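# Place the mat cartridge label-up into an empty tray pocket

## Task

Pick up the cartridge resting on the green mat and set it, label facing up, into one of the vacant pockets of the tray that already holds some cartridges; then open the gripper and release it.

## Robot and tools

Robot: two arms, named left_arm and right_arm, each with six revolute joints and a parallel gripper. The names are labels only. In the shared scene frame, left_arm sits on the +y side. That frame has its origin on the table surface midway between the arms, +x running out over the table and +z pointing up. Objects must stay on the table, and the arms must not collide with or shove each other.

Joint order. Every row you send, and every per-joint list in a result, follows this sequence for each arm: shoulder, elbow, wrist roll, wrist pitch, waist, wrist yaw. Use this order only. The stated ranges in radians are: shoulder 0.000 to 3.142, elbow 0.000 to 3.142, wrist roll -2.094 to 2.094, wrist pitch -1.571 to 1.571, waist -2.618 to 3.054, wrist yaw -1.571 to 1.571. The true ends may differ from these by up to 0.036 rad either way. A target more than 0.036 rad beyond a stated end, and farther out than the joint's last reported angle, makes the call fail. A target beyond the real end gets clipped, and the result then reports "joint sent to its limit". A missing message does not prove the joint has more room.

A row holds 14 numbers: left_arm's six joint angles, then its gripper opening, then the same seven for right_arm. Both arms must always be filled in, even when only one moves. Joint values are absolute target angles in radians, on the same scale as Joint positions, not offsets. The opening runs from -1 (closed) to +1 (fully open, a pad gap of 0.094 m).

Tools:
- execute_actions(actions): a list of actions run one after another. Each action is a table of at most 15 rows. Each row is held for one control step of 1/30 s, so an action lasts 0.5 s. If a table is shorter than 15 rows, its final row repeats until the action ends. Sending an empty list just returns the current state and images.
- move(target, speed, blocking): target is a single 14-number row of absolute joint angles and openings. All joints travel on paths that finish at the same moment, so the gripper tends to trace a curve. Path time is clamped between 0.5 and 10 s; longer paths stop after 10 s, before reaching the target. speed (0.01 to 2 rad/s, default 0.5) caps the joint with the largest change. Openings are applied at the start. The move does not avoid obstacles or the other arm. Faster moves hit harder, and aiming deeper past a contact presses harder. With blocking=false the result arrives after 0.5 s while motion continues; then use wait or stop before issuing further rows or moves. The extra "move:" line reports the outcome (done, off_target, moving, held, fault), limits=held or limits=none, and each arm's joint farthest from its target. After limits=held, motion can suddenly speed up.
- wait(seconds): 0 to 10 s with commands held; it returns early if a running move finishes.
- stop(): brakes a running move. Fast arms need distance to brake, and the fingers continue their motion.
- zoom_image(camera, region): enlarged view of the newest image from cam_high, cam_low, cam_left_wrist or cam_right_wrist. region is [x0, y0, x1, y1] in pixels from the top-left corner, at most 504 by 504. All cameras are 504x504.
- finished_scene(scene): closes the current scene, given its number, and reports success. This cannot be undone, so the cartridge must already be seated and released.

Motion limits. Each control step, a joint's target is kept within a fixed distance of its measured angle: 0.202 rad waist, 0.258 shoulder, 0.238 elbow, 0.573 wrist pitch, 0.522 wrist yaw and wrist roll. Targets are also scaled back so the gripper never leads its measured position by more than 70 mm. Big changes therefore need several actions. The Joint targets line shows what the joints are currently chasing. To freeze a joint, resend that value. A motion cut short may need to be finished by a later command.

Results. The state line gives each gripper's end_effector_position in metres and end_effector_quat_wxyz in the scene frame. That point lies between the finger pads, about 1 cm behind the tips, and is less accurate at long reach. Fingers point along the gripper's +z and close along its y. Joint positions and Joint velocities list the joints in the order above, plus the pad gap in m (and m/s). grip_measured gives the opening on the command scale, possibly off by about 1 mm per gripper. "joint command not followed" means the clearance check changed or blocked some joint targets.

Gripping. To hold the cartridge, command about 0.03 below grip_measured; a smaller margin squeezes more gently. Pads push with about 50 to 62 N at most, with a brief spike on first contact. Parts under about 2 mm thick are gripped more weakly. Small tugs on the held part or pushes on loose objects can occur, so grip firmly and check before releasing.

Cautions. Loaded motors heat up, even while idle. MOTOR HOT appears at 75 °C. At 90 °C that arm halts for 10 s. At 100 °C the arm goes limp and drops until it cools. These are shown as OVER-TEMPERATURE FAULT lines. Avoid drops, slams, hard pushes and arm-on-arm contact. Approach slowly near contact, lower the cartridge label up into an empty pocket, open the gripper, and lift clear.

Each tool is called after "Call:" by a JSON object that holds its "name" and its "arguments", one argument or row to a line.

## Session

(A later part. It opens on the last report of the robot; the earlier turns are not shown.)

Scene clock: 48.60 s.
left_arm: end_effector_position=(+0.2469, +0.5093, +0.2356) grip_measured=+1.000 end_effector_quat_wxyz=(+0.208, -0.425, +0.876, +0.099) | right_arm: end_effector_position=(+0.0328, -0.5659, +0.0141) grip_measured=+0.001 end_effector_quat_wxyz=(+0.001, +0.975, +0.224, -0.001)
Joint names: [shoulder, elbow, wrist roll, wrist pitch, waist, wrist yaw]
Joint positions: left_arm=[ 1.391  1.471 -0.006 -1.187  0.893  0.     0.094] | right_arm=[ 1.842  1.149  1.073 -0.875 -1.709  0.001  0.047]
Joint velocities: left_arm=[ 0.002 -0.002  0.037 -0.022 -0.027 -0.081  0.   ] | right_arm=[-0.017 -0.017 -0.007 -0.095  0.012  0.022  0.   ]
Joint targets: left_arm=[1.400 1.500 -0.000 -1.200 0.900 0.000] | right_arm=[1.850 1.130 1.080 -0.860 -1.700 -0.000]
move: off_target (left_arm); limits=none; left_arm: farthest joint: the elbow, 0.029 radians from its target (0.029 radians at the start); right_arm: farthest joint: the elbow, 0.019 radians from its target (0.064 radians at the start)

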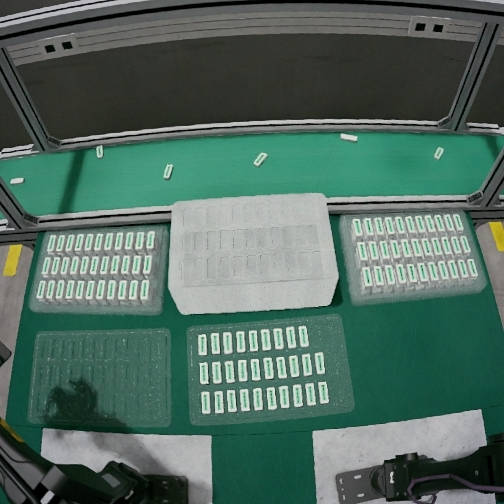

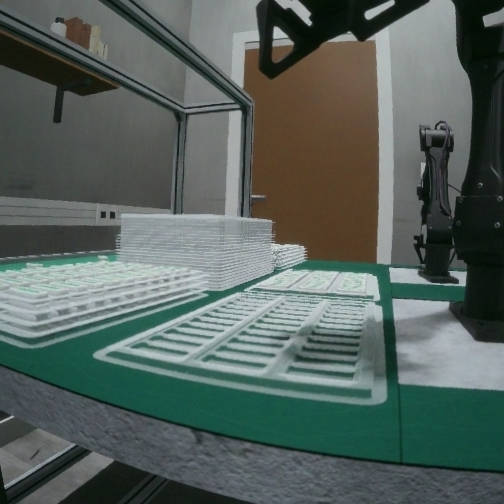

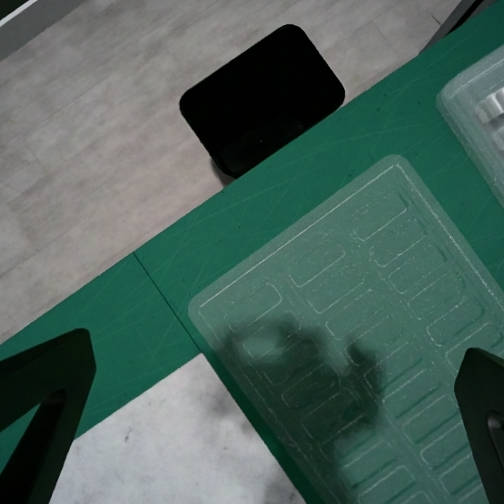

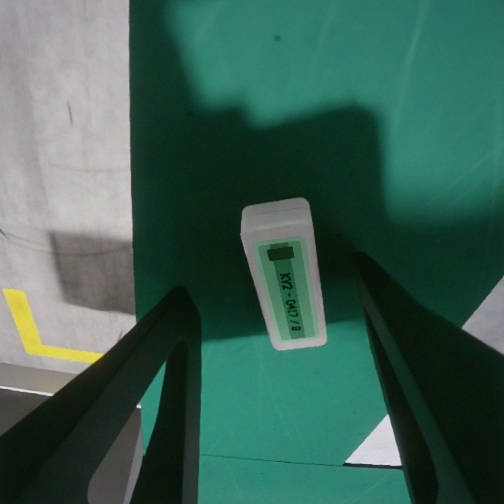

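Call:
{"name": "move", "arguments": {
  "target": [1.4,1.5,0,-1.2,0.9,0,1,1.85,1.115,1.08,-0.845,-1.70,0,-0.45],
  "speed": 0.05
}}

Call:
{"name": "execute_actions", "arguments": {
  "actions": [
    [[1.4,1.5,0,-1.2,0.9,0,1,1.85,1.115,1.08,-0.845,-1.70,0,-0.62]],
    [[1.4,1.5,0,-1.2,0.9,0,1,1.85,1.115,1.08,-0.845,-1.70,0,-0.7]]
  ]
}}

Call:
{"name": "move", "arguments": {
  "target": [1.4,1.5,0,-1.2,0.9,0,1,1.7,1.25,1.08,-1.1,-1.70,0,-0.7],
  "speed": 0.25
}}

Scene clock: 54.30 s.
left_arm: end_effector_position=(+0.2469, +0.5093, +0.2356) grip_measured=+1.000 end_effector_quat_wxyz=(+0.208, -0.425, +0.876, +0.099) | right_arm: end_effector_position=(+0.0328, -0.5652, +0.0113) grip_measured=-0.449 end_effector_quat_wxyz=(+0.002, +0.975, +0.224, -0.001)
Joint names: [shoulder, elbow, wrist roll, wrist pitch, waist, wrist yaw]
Joint positions: left_arm=[ 1.391  1.471 -0.006 -1.187  0.893  0.     0.094] | right_arm=[ 1.842  1.137  1.074 -0.86  -1.709  0.001  0.026]
Joint velocities: left_arm=[ 0.007  0.012  0.022 -0.066 -0.022  0.037  0.   ] | right_arm=[ 0.012  0.002 -0.022 -0.037  0.012 -0.007 -0.   ]
Joint targets: left_arm=[1.400 1.500 0.000 -1.200 0.900 0.000] | right_arm=[1.850 1.115 1.080 -0.845 -1.700 -0.000]
move: off_target (left_arm, right_arm); limits=none; left_arm: farthest joint: the elbow, 0.029 radians from its target (0.029 radians at the start); right_arm: farthest joint: the elbow, 0.022 radians from its target (0.034 radians at the start)

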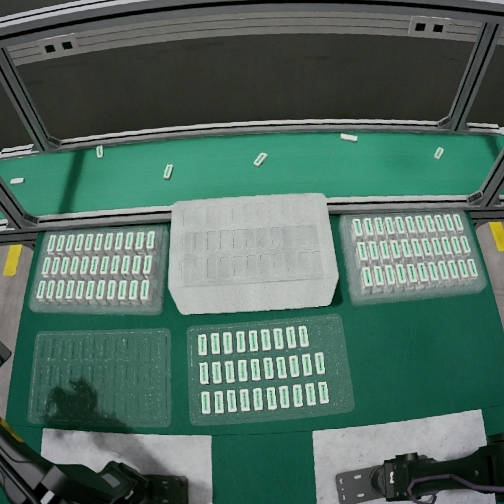

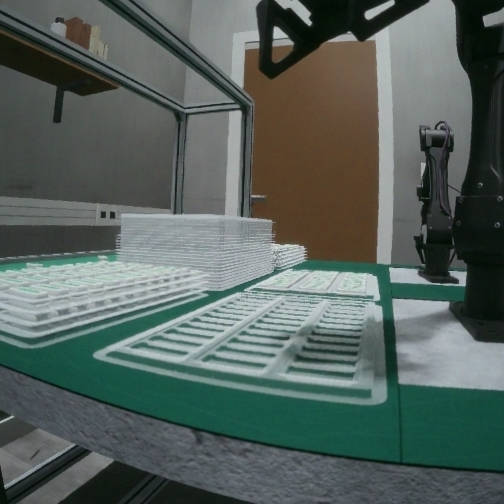

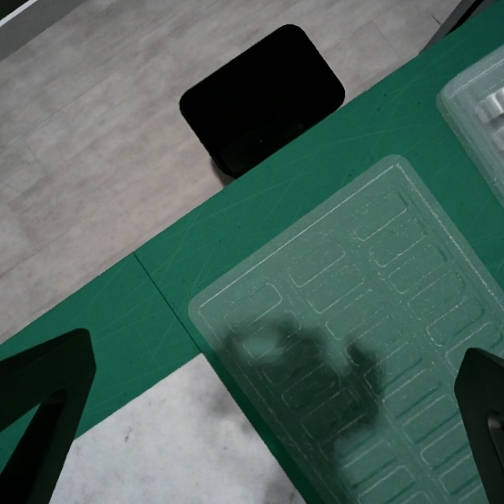

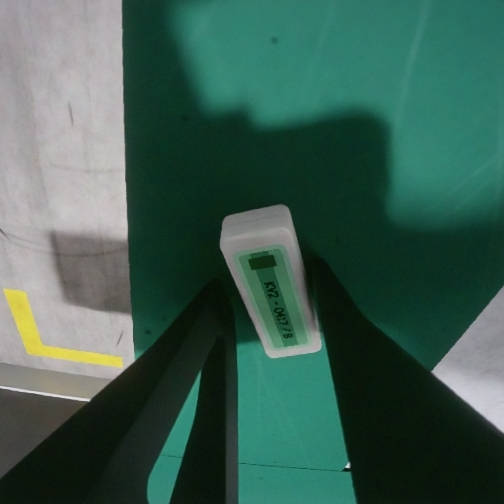

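Scene clock: 55.30 s.
left_arm: end_effector_position=(+0.2469, +0.5093, +0.2356) grip_measured=+1.000 end_effector_quat_wxyz=(+0.208, -0.425, +0.876, +0.099) | right_arm: end_effector_position=(+0.0328, -0.5652, +0.0113) grip_measured=-0.675 end_effector_quat_wxyz=(+0.002, +0.975, +0.224, -0.001)
Joint names: [shoulder, elbow, wrist roll, wrist pitch, waist, wrist yaw]
Joint positions: left_arm=[ 1.391  1.471 -0.006 -1.187  0.893  0.     0.094] | right_arm=[ 1.842  1.137  1.074 -0.86  -1.709  0.001  0.015]
Joint velocities: left_arm=[-0.007  0.002 -0.037  0.022 -0.022  0.051  0.   ] | right_arm=[-0.007 -0.007  0.007 -0.11   0.002 -0.037  0.   ]
Joint targets: left_arm=[1.400 1.500 0.000 -1.200 0.900 -0.000] | right_arm=[1.850 1.115 1.080 -0.845 -1.700 0.000]

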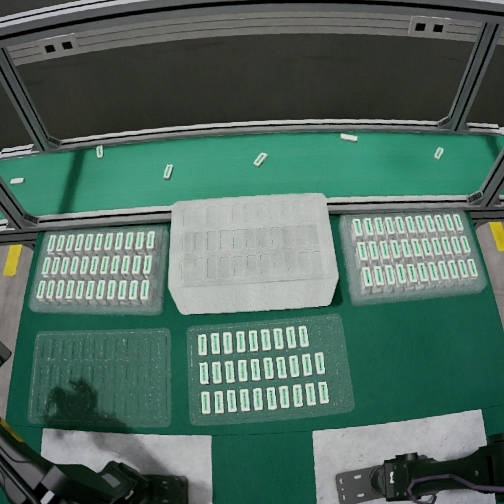

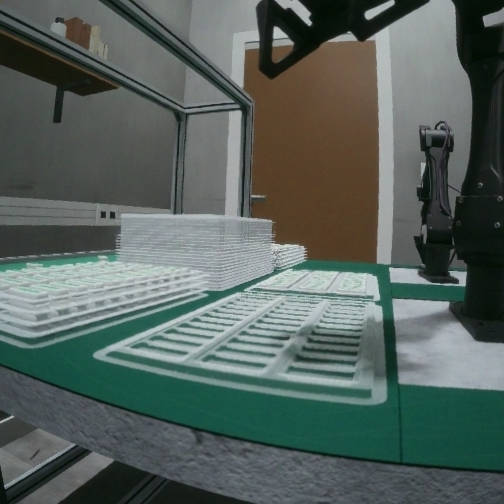

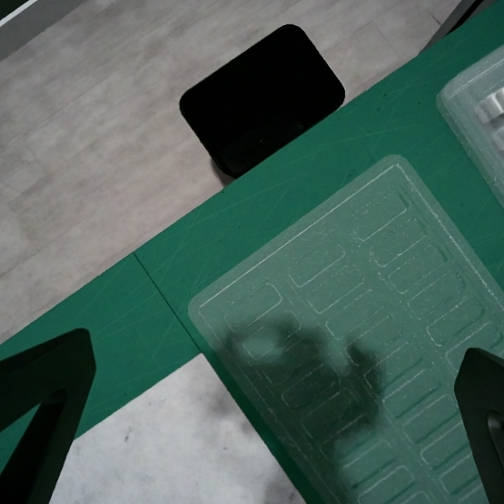

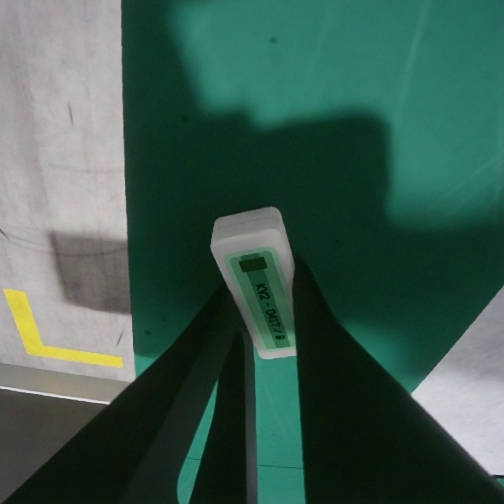

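Scene clock: 56.90 s.
left_arm: end_effector_position=(+0.2469, +0.5093, +0.2356) grip_measured=+1.000 end_effector_quat_wxyz=(+0.208, -0.425, +0.876, +0.099) | right_arm: end_effector_position=(+0.0337, -0.5470, +0.0637) grip_measured=-0.675 end_effector_quat_wxyz=(-0.009, +0.975, +0.224, +0.002)
Joint names: [shoulder, elbow, wrist roll, wrist pitch, waist, wrist yaw]
Joint positions: left_arm=[ 1.391  1.471 -0.006 -1.187  0.893  0.     0.094] | right_arm=[ 1.726  1.216  1.074 -1.079 -1.709  0.001  0.015]
Joint velocities: left_arm=[-0.002 -0.007  0.066 -0.051  0.002 -0.022  0.   ] | right_arm=[-0.007  0.002  0.007  0.007 -0.032 -0.037 -0.   ]
Joint targets: left_arm=[1.400 1.500 -0.000 -1.200 0.900 -0.000] | right_arm=[1.700 1.250 1.080 -1.100 -1.700 0.000]
move: off_target (left_arm, right_arm); limits=none; left_arm: farthest joint: the elbow, 0.029 radians from its target (0.029 radians at the start); right_arm: farthest joint: the elbow, 0.034 radians from its target (0.113 radians at the start)

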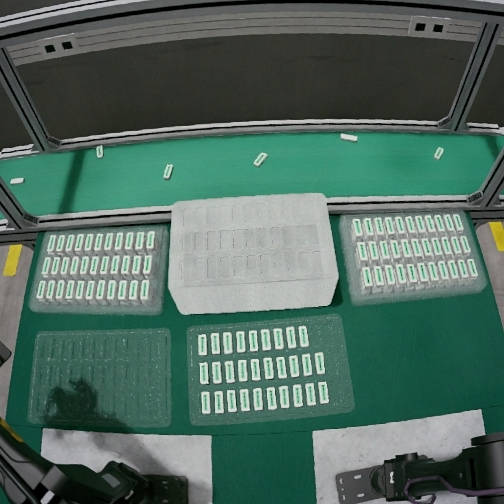

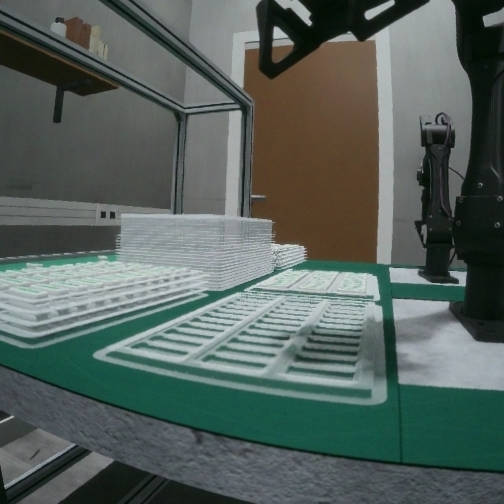

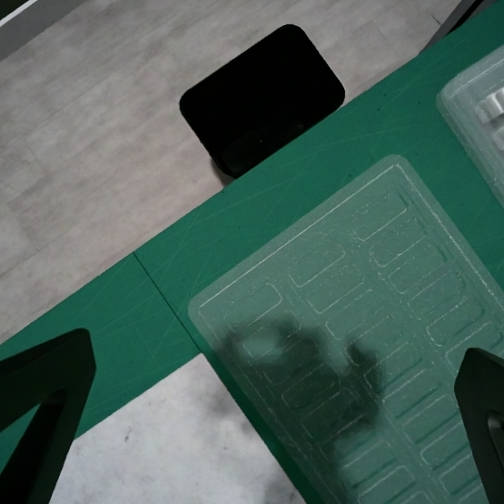

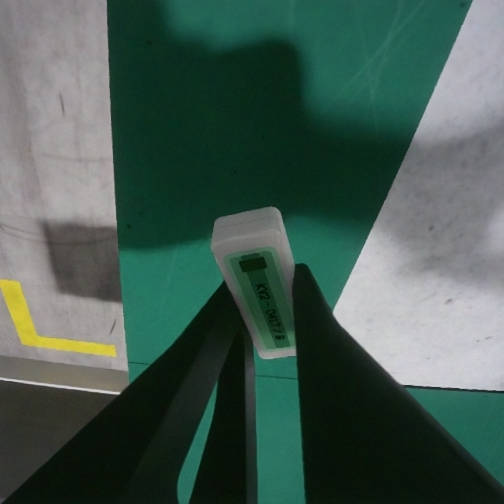

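Call:
{"name": "move", "arguments": {
  "target": [1.4,1.5,0,-1.2,0.9,0,1,1.78,1.26,0.24,-1.0,0.36,0,-0.7],
  "speed": 0.7
}}

Scene clock: 63.37 s.
left_arm: end_effector_position=(+0.2469, +0.5093, +0.2356) grip_measured=+1.000 end_effector_quat_wxyz=(+0.208, -0.425, +0.876, +0.099) | right_arm: end_effector_position=(+0.3259, -0.1100, +0.0510) grip_measured=-0.675 end_effector_quat_wxyz=(-0.001, -0.103, +0.995, +0.002)
Joint names: [shoulder, elbow, wrist roll, wrist pitch, waist, wrist yaw]
Joint positions: left_arm=[ 1.391  1.471 -0.006 -1.187  0.893  0.     0.094] | right_arm=[ 1.77   1.216  0.247 -1.017  0.362 -0.004  0.015]
Joint velocities: left_arm=[ 0.007 -0.002  0.007 -0.022 -0.012  0.007  0.   ] | right_arm=[ 0.002 -0.012 -0.095 -0.051 -0.017 -0.037 -0.   ]
Joint targets: left_arm=[1.400 1.500 0.000 -1.200 0.900 0.000] | right_arm=[1.780 1.260 0.240 -1.000 0.360 0.000]
move: off_target (left_arm, right_arm); limits=none; left_arm: farthest joint: the elbow, 0.029 radians from its target (0.029 radians at the start); right_arm: farthest joint: the elbow, 0.044 radians from its target (0.044 radians at the start)

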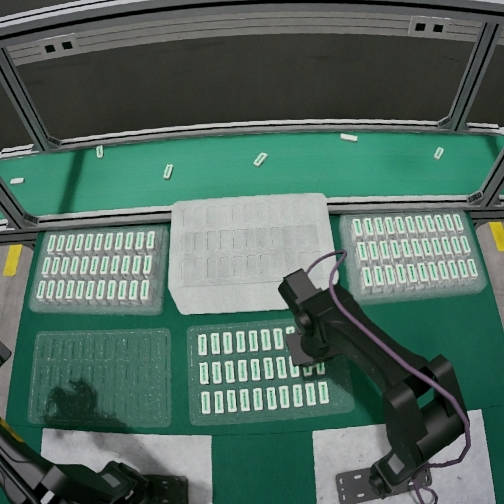

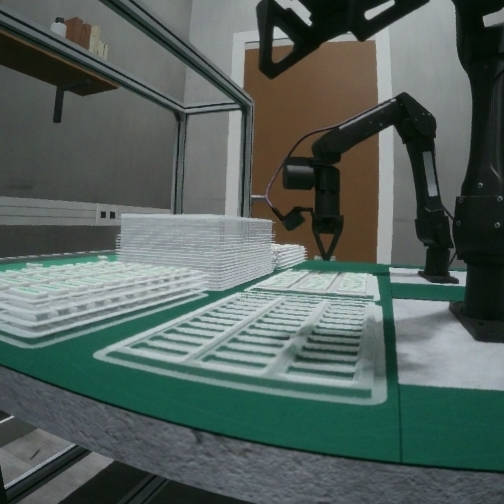

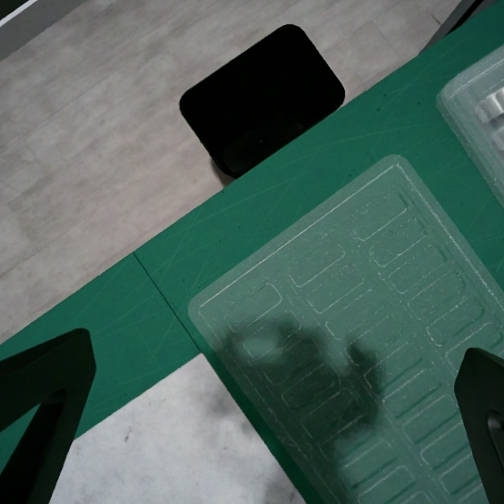

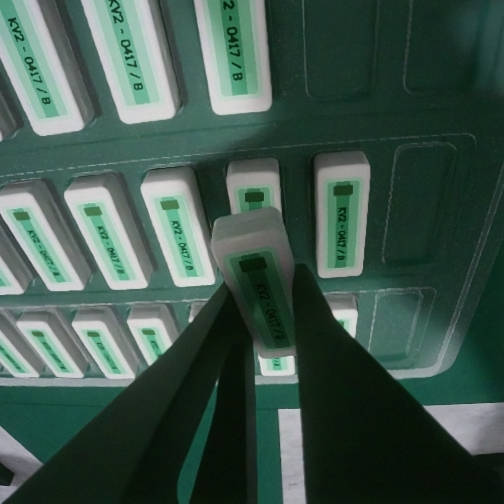

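Call:
{"name": "move", "arguments": {
  "target": [1.4,1.5,0,-1.2,0.9,0,1,1.69,1.06,0.295,-0.92,0.214,0,-0.7],
  "speed": 0.2
}}

Scene clock: 68.80 s.
left_arm: end_effector_position=(+0.2469, +0.5093, +0.2356) grip_measured=+1.000 end_effector_quat_wxyz=(+0.208, -0.425, +0.876, +0.099) | right_arm: end_effector_position=(+0.3207, -0.1581, +0.0322) grip_measured=-0.675 end_effector_quat_wxyz=(-0.006, -0.012, +1.000, +0.000)
Joint names: [shoulder, elbow, wrist roll, wrist pitch, waist, wrist yaw]
Joint positions: left_arm=[ 1.391  1.471 -0.006 -1.187  0.893  0.     0.094] | right_arm=[ 1.721  1.078  0.288 -0.938  0.22  -0.004  0.015]
Joint velocities: left_arm=[ 0.012 -0.027  0.037  0.007 -0.012 -0.037  0.   ] | right_arm=[-0.002  0.012 -0.066  0.022 -0.002 -0.051 -0.   ]
Joint targets: left_arm=[1.400 1.500 -0.000 -1.200 0.900 -0.000] | right_arm=[1.690 1.060 0.295 -0.920 0.214 0.000]
move: off_target (left_arm, right_arm); limits=none; left_arm: farthest joint: the elbow, 0.029 radians from its target (0.029 radians at the start); right_arm: farthest joint: the shoulder, 0.031 radians from its target (0.080 radians at the start)

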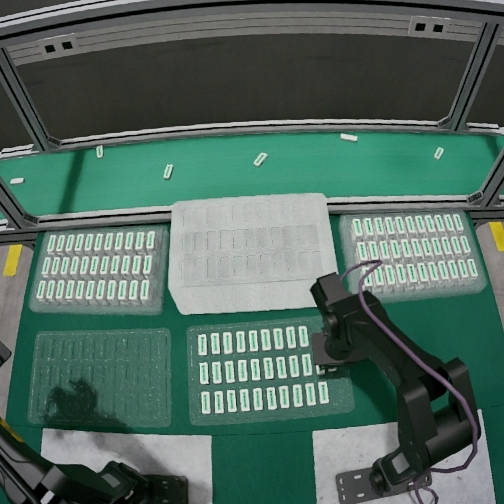

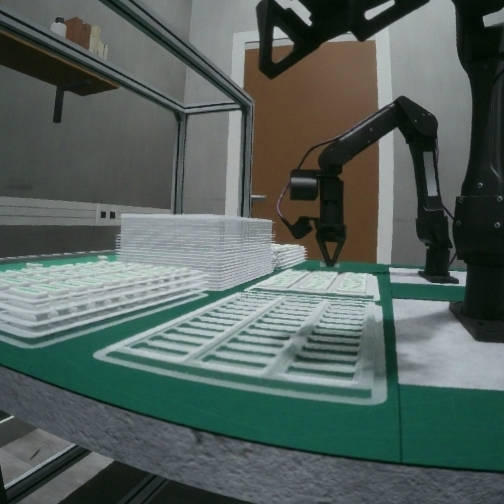

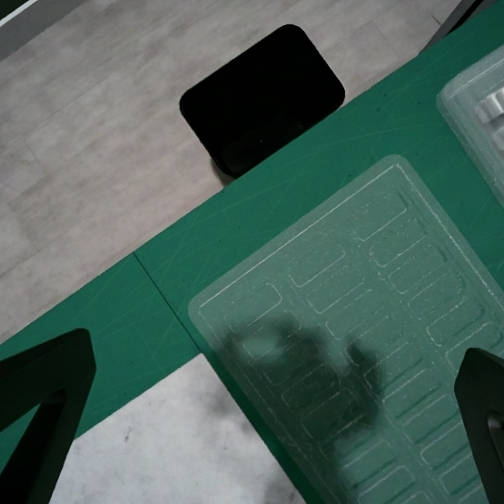

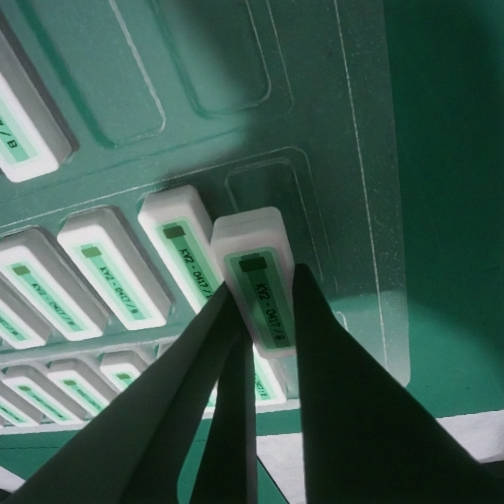

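Call:
{"name": "move", "arguments": {
  "target": [1.4,1.5,0,-1.2,0.9,0,1,1.752,1.038,0.245,-0.88,0.196,0,-0.7],
  "speed": 0.06
}}

Scene clock: 74.47 s.
left_arm: end_effector_position=(+0.2469, +0.5093, +0.2356) grip_measured=+1.000 end_effector_quat_wxyz=(+0.208, -0.425, +0.876, +0.099) | right_arm: end_effector_position=(+0.3222, -0.1621, +0.0213) grip_measured=-0.675 end_effector_quat_wxyz=(-0.008, -0.022, +1.000, -0.000)
Joint names: [shoulder, elbow, wrist roll, wrist pitch, waist, wrist yaw]
Joint positions: left_arm=[ 1.391  1.471 -0.006 -1.187  0.893  0.     0.094] | right_arm=[ 1.743  1.055  0.252 -0.898  0.205 -0.004  0.015]
Joint velocities: left_arm=[-0.012 -0.012 -0.022 -0.007 -0.007  0.022  0.   ] | right_arm=[-0.007 -0.012  0.022  0.022  0.007 -0.051 -0.   ]
Joint targets: left_arm=[1.400 1.500 -0.000 -1.200 0.900 -0.000] | right_arm=[1.752 1.038 0.245 -0.880 0.196 -0.000]
move: off_target (left_arm); limits=none; left_arm: farthest joint: the elbow, 0.029 radians from its target (0.029 radians at the start); right_arm: farthest joint: the wrist pitch, 0.018 radians from its target (0.058 radians at the start)

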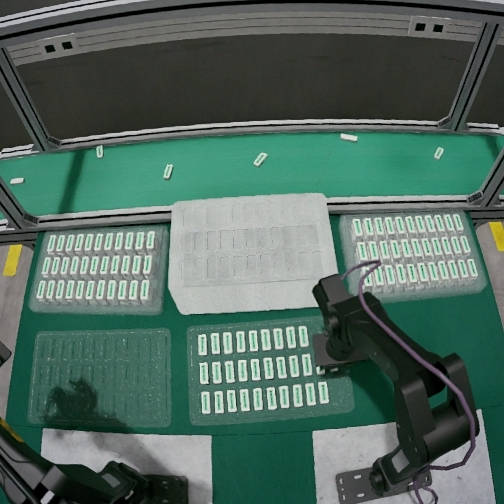

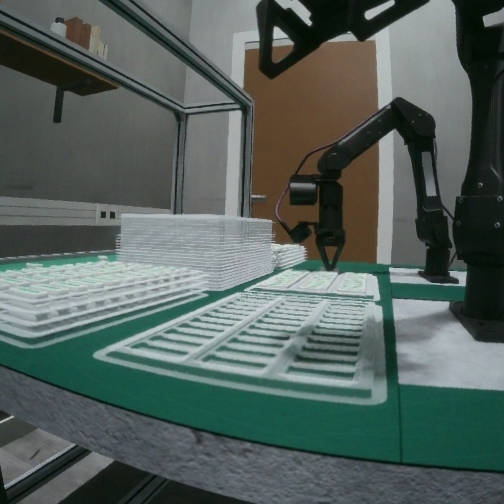

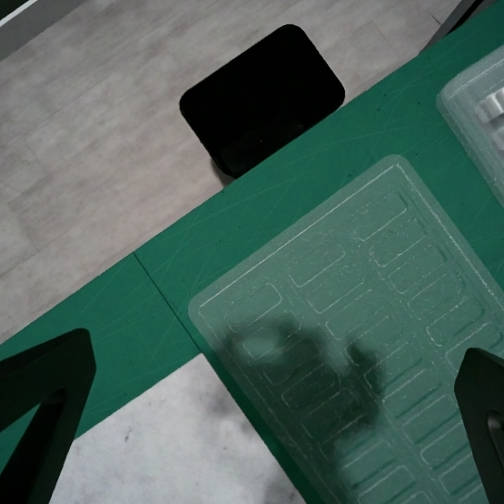

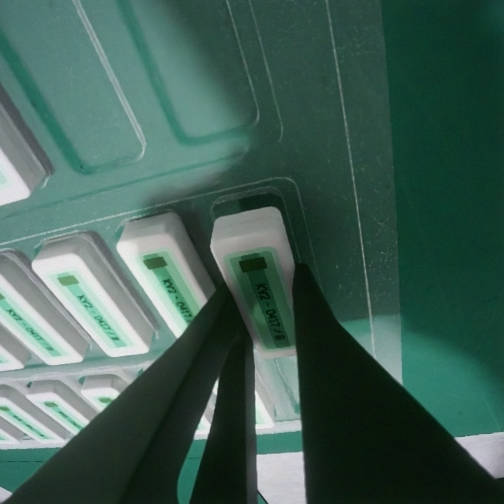

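Call:
{"name": "move", "arguments": {
  "target": [1.4,1.5,0,-1.2,0.9,0,1,1.752,1.008,0.245,-0.847,0.196,0,-0.7],
  "speed": 0.04
}}

Scene clock: 77.93 s.
left_arm: end_effector_position=(+0.2469, +0.5093, +0.2356) grip_measured=+1.000 end_effector_quat_wxyz=(+0.208, -0.425, +0.876, +0.099) | right_arm: end_effector_position=(+0.3198, -0.1629, +0.0164) grip_measured=-0.675 end_effector_quat_wxyz=(-0.008, -0.023, +1.000, -0.000)
Joint names: [shoulder, elbow, wrist roll, wrist pitch, waist, wrist yaw]
Joint positions: left_arm=[ 1.391  1.471 -0.006 -1.187  0.893  0.     0.094] | right_arm=[ 1.743  1.034  0.252 -0.877  0.205 -0.004  0.015]
Joint velocities: left_arm=[-0.007 -0.002  0.022 -0.007 -0.012 -0.022  0.   ] | right_arm=[-0.007 -0.002  0.037 -0.022 -0.017  0.007 -0.001]
Joint targets: left_arm=[1.400 1.500 -0.000 -1.200 0.900 0.000] | right_arm=[1.752 1.008 0.245 -0.847 0.196 0.000]
move: off_target (left_arm, right_arm); limits=none; left_arm: farthest joint: the elbow, 0.029 radians from its target (0.029 radians at the start); right_arm: farthest joint: the wrist pitch, 0.030 radians from its target (0.051 radians at the start)

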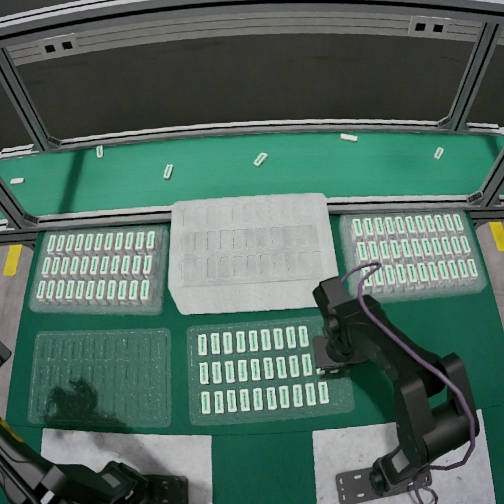

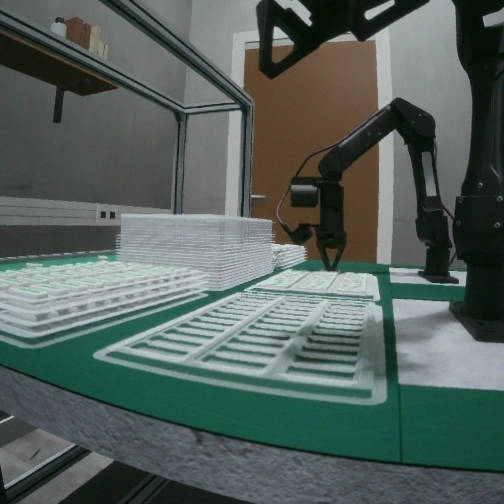

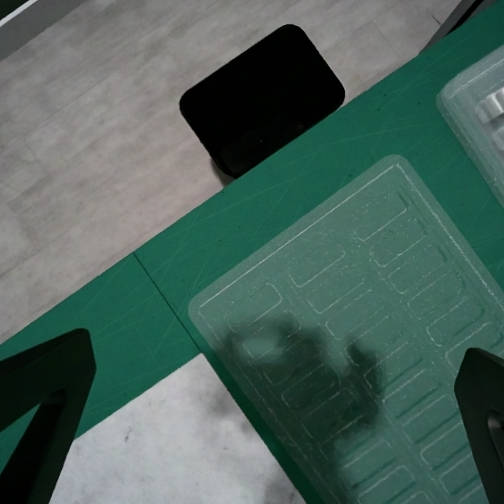

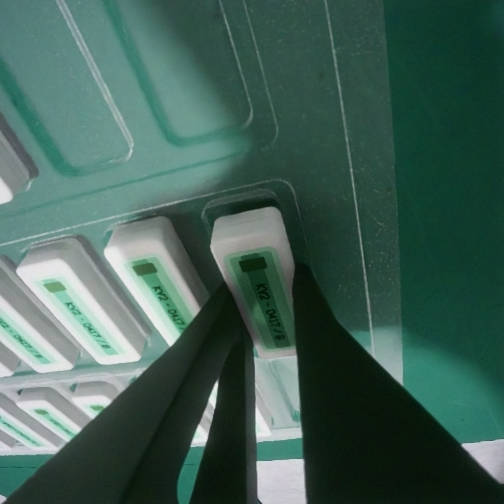

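Contact, looking like scene 1. Ease off and release.

Call:
{"name": "move", "arguments": {
  "target": [1.4,1.5,0,-1.2,0.9,0,1,1.745,1.025,0.245,-0.87,0.205,0,-0.52]
}}

Call:
{"name": "move", "arguments": {
  "target": [1.4,1.5,0,-1.2,0.9,0,1,1.6,1.06,0.245,-1.02,0.205,0,-0.52],
  "speed": 0.2
}}

Scene clock: 83.63 s.
left_arm: end_effector_position=(+0.2469, +0.5093, +0.2356) grip_measured=+1.000 end_effector_quat_wxyz=(+0.208, -0.425, +0.876, +0.099) | right_arm: end_effector_position=(+0.3196, -0.1614, +0.0164) grip_measured=-0.521 end_effector_quat_wxyz=(-0.009, -0.023, +1.000, +0.004)
Joint names: [shoulder, elbow, wrist roll, wrist pitch, waist, wrist yaw]
Joint positions: left_arm=[ 1.391  1.471 -0.006 -1.187  0.893  0.     0.094] | right_arm=[ 1.743  1.034  0.251 -0.877  0.205 -0.012  0.022]
Joint velocities: left_arm=[-0.002 -0.012  0.007  0.037  0.007 -0.095  0.   ] | right_arm=[-0.012  0.017 -0.051 -0.007 -0.002  0.007 -0.001]
Joint targets: left_arm=[1.400 1.500 0.000 -1.200 0.900 0.000] | right_arm=[1.745 1.025 0.245 -0.870 0.205 -0.000]
move: off_target (left_arm); limits=none; left_arm: farthest joint: the elbow, 0.029 radians from its target (0.029 radians at the start); right_arm: farthest joint: the wrist yaw, 0.012 radians from its target (0.004 radians at the start)

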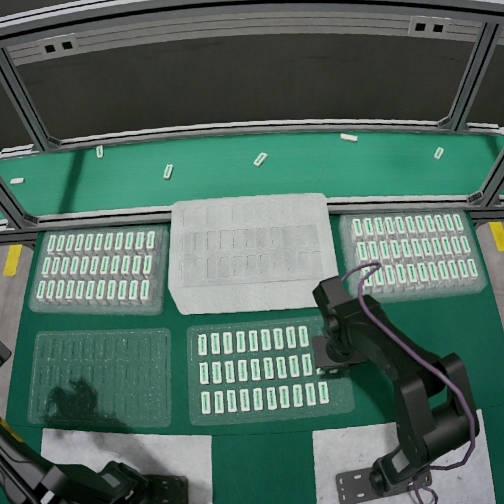

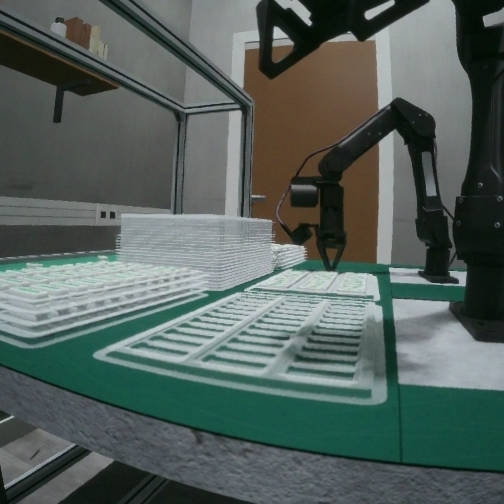

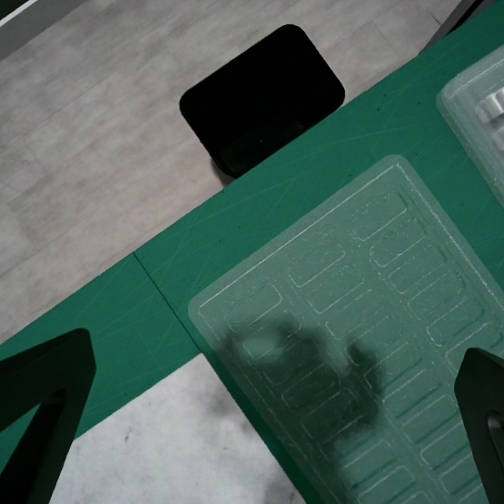

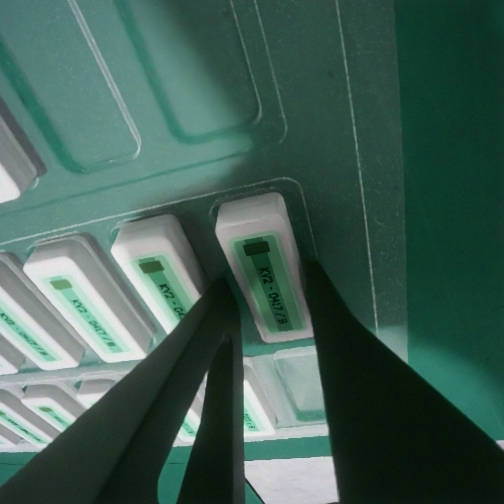

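Scene clock: 84.93 s.
left_arm: end_effector_position=(+0.2469, +0.5093, +0.2356) grip_measured=+1.000 end_effector_quat_wxyz=(+0.208, -0.425, +0.876, +0.099) | right_arm: end_effector_position=(+0.2994, -0.1680, +0.0469) grip_measured=-0.521 end_effector_quat_wxyz=(-0.013, -0.023, +1.000, +0.002)
Joint names: [shoulder, elbow, wrist roll, wrist pitch, waist, wrist yaw]
Joint positions: left_arm=[ 1.391  1.471 -0.006 -1.187  0.893  0.     0.094] | right_arm=[ 1.626  1.034  0.251 -1.003  0.205 -0.01   0.022]
Joint velocities: left_arm=[ 0.012 -0.007 -0.051 -0.007 -0.007 -0.051  0.   ] | right_arm=[-0.002 -0.022 -0.125 -0.037 -0.017 -0.066  0.001]
Joint targets: left_arm=[1.400 1.500 0.000 -1.200 0.900 -0.000] | right_arm=[1.600 1.060 0.245 -1.020 0.205 0.000]
move: off_target (left_arm, right_arm); limits=none; left_arm: farthest joint: the elbow, 0.029 radians from its target (0.029 radians at the start); right_arm: farthest joint: the shoulder, 0.026 radians from its target (0.143 radians at the start)

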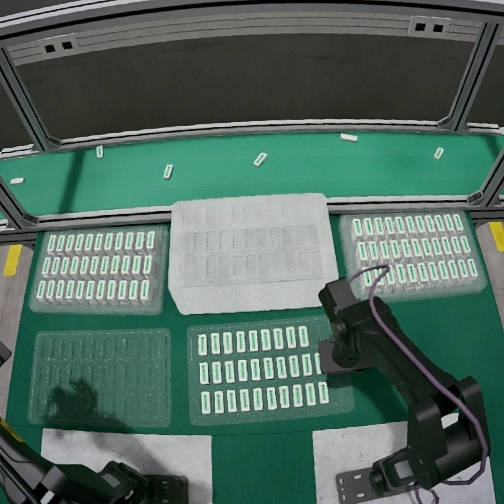

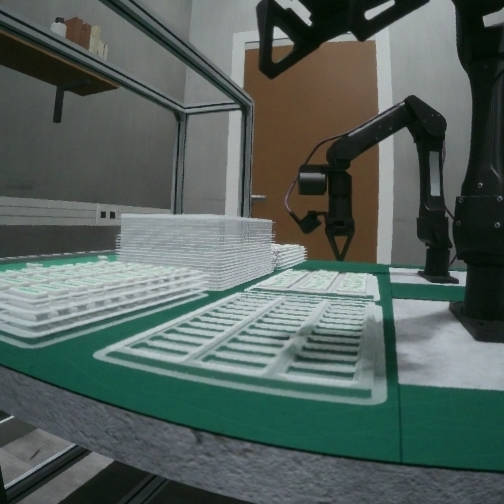

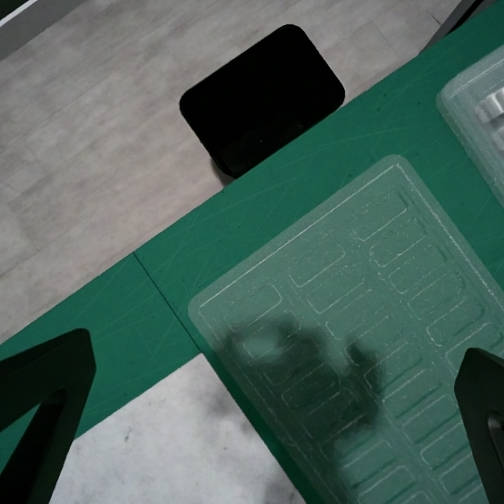

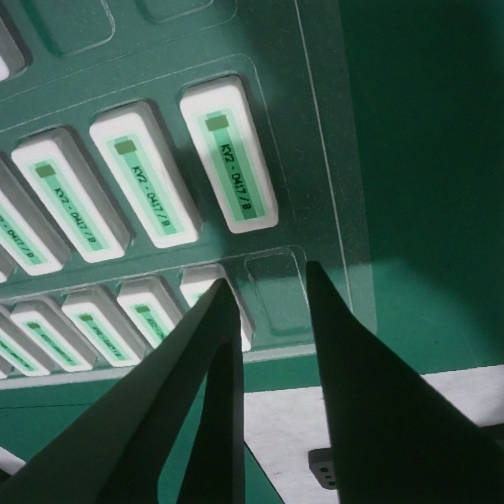

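Call:
{"name": "finished_scene", "arguments": {
  "scene": 2
}}

The scene is finished: the task was done.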